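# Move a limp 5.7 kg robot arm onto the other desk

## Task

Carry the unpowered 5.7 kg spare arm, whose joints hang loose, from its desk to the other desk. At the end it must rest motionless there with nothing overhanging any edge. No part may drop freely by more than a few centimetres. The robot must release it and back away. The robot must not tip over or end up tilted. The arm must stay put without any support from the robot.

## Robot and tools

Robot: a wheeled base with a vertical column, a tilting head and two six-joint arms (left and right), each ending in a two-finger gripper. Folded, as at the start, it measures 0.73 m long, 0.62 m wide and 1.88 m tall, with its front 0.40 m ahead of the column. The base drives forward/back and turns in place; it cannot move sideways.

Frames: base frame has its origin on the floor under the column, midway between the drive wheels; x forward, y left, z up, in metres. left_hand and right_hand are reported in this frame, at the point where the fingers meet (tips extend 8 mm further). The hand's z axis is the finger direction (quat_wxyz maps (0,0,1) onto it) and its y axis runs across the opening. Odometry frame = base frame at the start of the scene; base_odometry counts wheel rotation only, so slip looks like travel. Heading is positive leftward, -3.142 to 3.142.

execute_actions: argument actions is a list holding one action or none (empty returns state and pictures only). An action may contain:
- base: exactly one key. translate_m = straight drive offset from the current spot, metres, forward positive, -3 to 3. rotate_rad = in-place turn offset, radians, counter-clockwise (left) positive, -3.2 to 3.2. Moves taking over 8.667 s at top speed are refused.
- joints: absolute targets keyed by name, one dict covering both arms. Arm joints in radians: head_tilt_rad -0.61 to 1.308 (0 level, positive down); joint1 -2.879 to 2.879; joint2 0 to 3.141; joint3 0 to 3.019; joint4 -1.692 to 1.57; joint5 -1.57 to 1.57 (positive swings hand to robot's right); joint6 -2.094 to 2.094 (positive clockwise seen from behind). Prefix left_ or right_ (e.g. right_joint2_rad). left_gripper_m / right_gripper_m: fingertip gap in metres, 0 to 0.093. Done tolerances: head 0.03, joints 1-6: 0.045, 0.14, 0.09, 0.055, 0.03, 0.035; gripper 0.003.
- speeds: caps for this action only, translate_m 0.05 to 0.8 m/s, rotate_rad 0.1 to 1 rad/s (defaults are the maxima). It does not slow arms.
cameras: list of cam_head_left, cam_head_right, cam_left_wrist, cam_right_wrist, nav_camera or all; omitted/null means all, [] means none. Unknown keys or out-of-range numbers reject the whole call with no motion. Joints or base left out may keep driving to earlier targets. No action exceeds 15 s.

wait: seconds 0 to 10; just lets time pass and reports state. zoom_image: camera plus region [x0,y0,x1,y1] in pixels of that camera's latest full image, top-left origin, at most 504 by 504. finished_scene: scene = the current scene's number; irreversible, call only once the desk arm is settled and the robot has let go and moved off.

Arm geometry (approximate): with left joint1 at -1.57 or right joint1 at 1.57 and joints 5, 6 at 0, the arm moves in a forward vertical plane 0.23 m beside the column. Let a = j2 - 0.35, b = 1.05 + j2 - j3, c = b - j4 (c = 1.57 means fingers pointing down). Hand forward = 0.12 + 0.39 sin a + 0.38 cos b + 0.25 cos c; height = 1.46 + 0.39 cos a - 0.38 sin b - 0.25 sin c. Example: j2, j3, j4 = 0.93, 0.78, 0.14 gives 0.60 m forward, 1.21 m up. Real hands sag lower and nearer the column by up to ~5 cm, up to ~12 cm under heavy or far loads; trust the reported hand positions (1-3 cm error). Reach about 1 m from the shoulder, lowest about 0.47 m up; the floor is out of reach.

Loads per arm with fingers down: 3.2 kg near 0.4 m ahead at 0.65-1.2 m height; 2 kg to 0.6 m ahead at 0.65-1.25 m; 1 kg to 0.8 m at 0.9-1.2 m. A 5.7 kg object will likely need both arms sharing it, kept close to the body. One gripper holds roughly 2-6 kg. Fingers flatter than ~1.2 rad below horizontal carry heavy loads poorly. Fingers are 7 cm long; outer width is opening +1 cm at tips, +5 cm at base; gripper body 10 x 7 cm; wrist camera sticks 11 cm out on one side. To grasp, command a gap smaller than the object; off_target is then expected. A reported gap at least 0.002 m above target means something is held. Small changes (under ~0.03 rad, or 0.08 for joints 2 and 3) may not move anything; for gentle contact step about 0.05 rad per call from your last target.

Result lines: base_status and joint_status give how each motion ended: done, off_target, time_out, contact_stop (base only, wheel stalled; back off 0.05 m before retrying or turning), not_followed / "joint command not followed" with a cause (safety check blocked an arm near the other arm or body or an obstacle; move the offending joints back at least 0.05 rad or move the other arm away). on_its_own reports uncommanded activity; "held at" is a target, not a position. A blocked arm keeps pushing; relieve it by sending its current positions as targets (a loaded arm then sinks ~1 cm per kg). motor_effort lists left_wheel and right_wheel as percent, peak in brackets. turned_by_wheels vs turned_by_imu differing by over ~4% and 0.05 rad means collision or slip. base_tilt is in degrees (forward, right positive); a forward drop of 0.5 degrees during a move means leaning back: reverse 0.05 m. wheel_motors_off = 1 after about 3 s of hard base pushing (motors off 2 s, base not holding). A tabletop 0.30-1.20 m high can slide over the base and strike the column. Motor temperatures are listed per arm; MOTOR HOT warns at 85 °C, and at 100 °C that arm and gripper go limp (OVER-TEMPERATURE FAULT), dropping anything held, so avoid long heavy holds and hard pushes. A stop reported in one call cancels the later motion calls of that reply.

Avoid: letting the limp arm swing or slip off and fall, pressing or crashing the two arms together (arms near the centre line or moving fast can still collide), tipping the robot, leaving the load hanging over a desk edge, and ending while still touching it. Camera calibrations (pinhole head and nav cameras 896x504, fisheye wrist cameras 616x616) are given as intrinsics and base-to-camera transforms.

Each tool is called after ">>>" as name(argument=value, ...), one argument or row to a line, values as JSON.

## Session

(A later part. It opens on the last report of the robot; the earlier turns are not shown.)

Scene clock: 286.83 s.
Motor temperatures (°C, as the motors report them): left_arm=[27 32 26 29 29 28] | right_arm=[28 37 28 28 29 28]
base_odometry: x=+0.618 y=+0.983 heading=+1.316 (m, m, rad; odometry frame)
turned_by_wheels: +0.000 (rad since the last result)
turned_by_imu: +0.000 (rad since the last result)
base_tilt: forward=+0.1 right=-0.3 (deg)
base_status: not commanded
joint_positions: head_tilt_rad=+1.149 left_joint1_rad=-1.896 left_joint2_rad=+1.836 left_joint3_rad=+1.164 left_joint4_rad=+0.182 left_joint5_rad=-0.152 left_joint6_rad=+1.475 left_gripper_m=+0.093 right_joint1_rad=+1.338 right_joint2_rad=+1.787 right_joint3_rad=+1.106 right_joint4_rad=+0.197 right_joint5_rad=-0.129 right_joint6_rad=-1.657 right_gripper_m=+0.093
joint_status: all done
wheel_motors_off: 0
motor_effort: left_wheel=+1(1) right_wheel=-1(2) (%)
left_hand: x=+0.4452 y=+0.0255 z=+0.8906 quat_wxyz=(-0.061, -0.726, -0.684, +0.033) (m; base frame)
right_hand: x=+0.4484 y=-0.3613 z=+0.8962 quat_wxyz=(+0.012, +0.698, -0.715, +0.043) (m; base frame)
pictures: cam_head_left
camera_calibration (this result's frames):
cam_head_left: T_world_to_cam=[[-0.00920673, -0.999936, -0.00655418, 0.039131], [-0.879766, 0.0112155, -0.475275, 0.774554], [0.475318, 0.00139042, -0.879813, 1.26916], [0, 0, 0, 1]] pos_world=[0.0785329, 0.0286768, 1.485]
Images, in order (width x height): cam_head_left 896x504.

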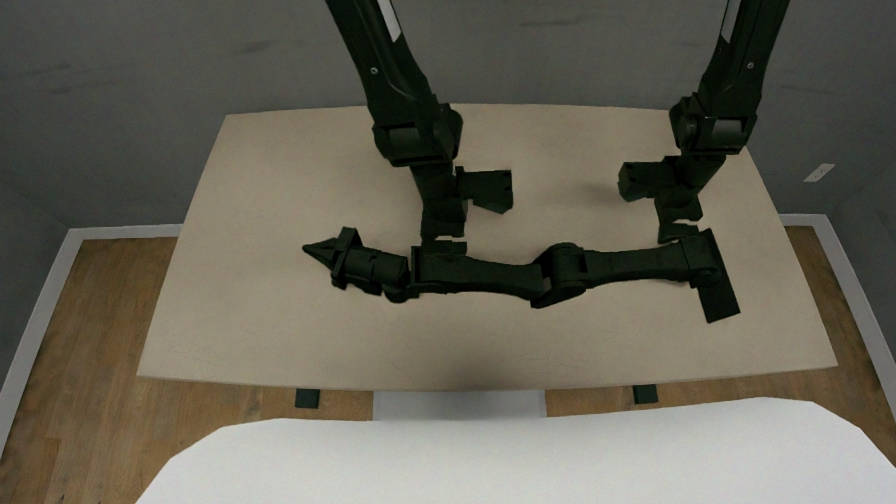

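Lies well within edges. Move clear.

>>> execute_actions(
  actions=[
    {"base":{"translate_m":-0.7},"joints":{"head_tilt_rad":0.9,"left_joint1_rad":-1.57,"left_joint2_rad":1.5,"left_joint3_rad":0.85,"left_joint4_rad":0.13,"left_joint5_rad":0,"right_joint1_rad":1.57,"right_joint2_rad":1.5,"right_joint3_rad":0.85,"right_joint4_rad":0.13,"right_joint5_rad":0}},
  ],
  cameras=["cam_head_left"],
)

>>> finished_scene(
  scene=1,
)

Scene clock: 293.10 s.
Motor temperatures (°C, as the motors report them): left_arm=[27 32 26 29 29 28] | right_arm=[28 36 28 28 29 28]
base_odometry: x=+0.442 y=+0.305 heading=+1.317 (m, m, rad; odometry frame)
turned_by_wheels: +0.001 (rad since the last result)
turned_by_imu: +0.003 (rad since the last result)
base_tilt: forward=+0.2 right=-0.3 (deg)
base_status: done
joint_positions: head_tilt_rad=+0.914 left_joint1_rad=-1.560 left_joint2_rad=+1.491 left_joint3_rad=+0.849 left_joint4_rad=+0.143 left_joint5_rad=-0.003 left_joint6_rad=+1.475 left_gripper_m=+0.093 right_joint1_rad=+1.568 right_joint2_rad=+1.491 right_joint3_rad=+0.849 right_joint4_rad=+0.140 right_joint5_rad=-0.001 right_joint6_rad=-1.656 right_gripper_m=+0.093
joint_status: all done
wheel_motors_off: 0
motor_effort: left_wheel=+0(52) right_wheel=-1(35) (%)
left_hand: x=+0.4351 y=+0.2310 z=+0.9902 quat_wxyz=(-0.005, -0.670, -0.742, -0.013) (m; base frame)
right_hand: x=+0.4339 y=-0.2268 z=+0.9900 quat_wxyz=(-0.006, +0.736, -0.677, +0.008) (m; base frame)
pictures: cam_head_left
camera_calibration (this result's frames):
cam_head_left: T_world_to_cam=[[-0.00742593, -0.999936, -0.0085192, 0.0420681], [-0.744791, 0.0112155, -0.667204, 1.06338], [0.667256, 0.00139042, -0.744827, 1.05168], [0, 0, 0, 1]] pos_world=[0.0905631, 0.0286768, 1.49317]
Images, in order (width x height): cam_head_left 896x504.

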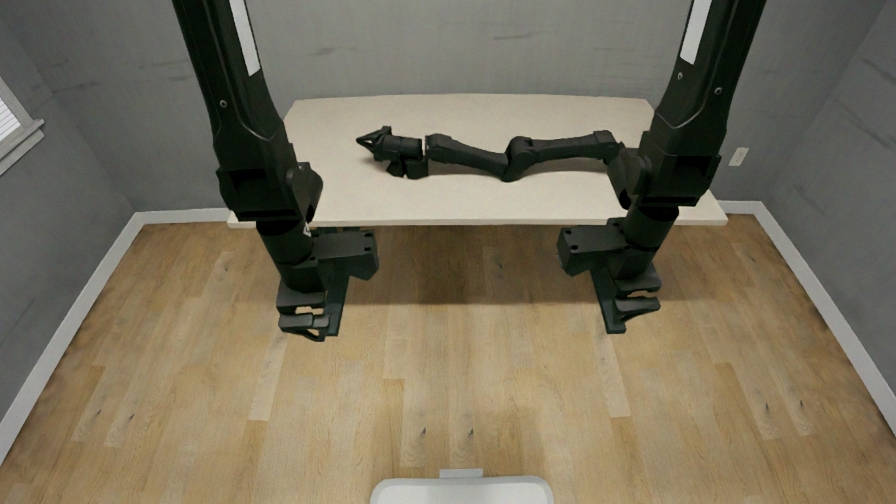

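The scene is finished: the task was done.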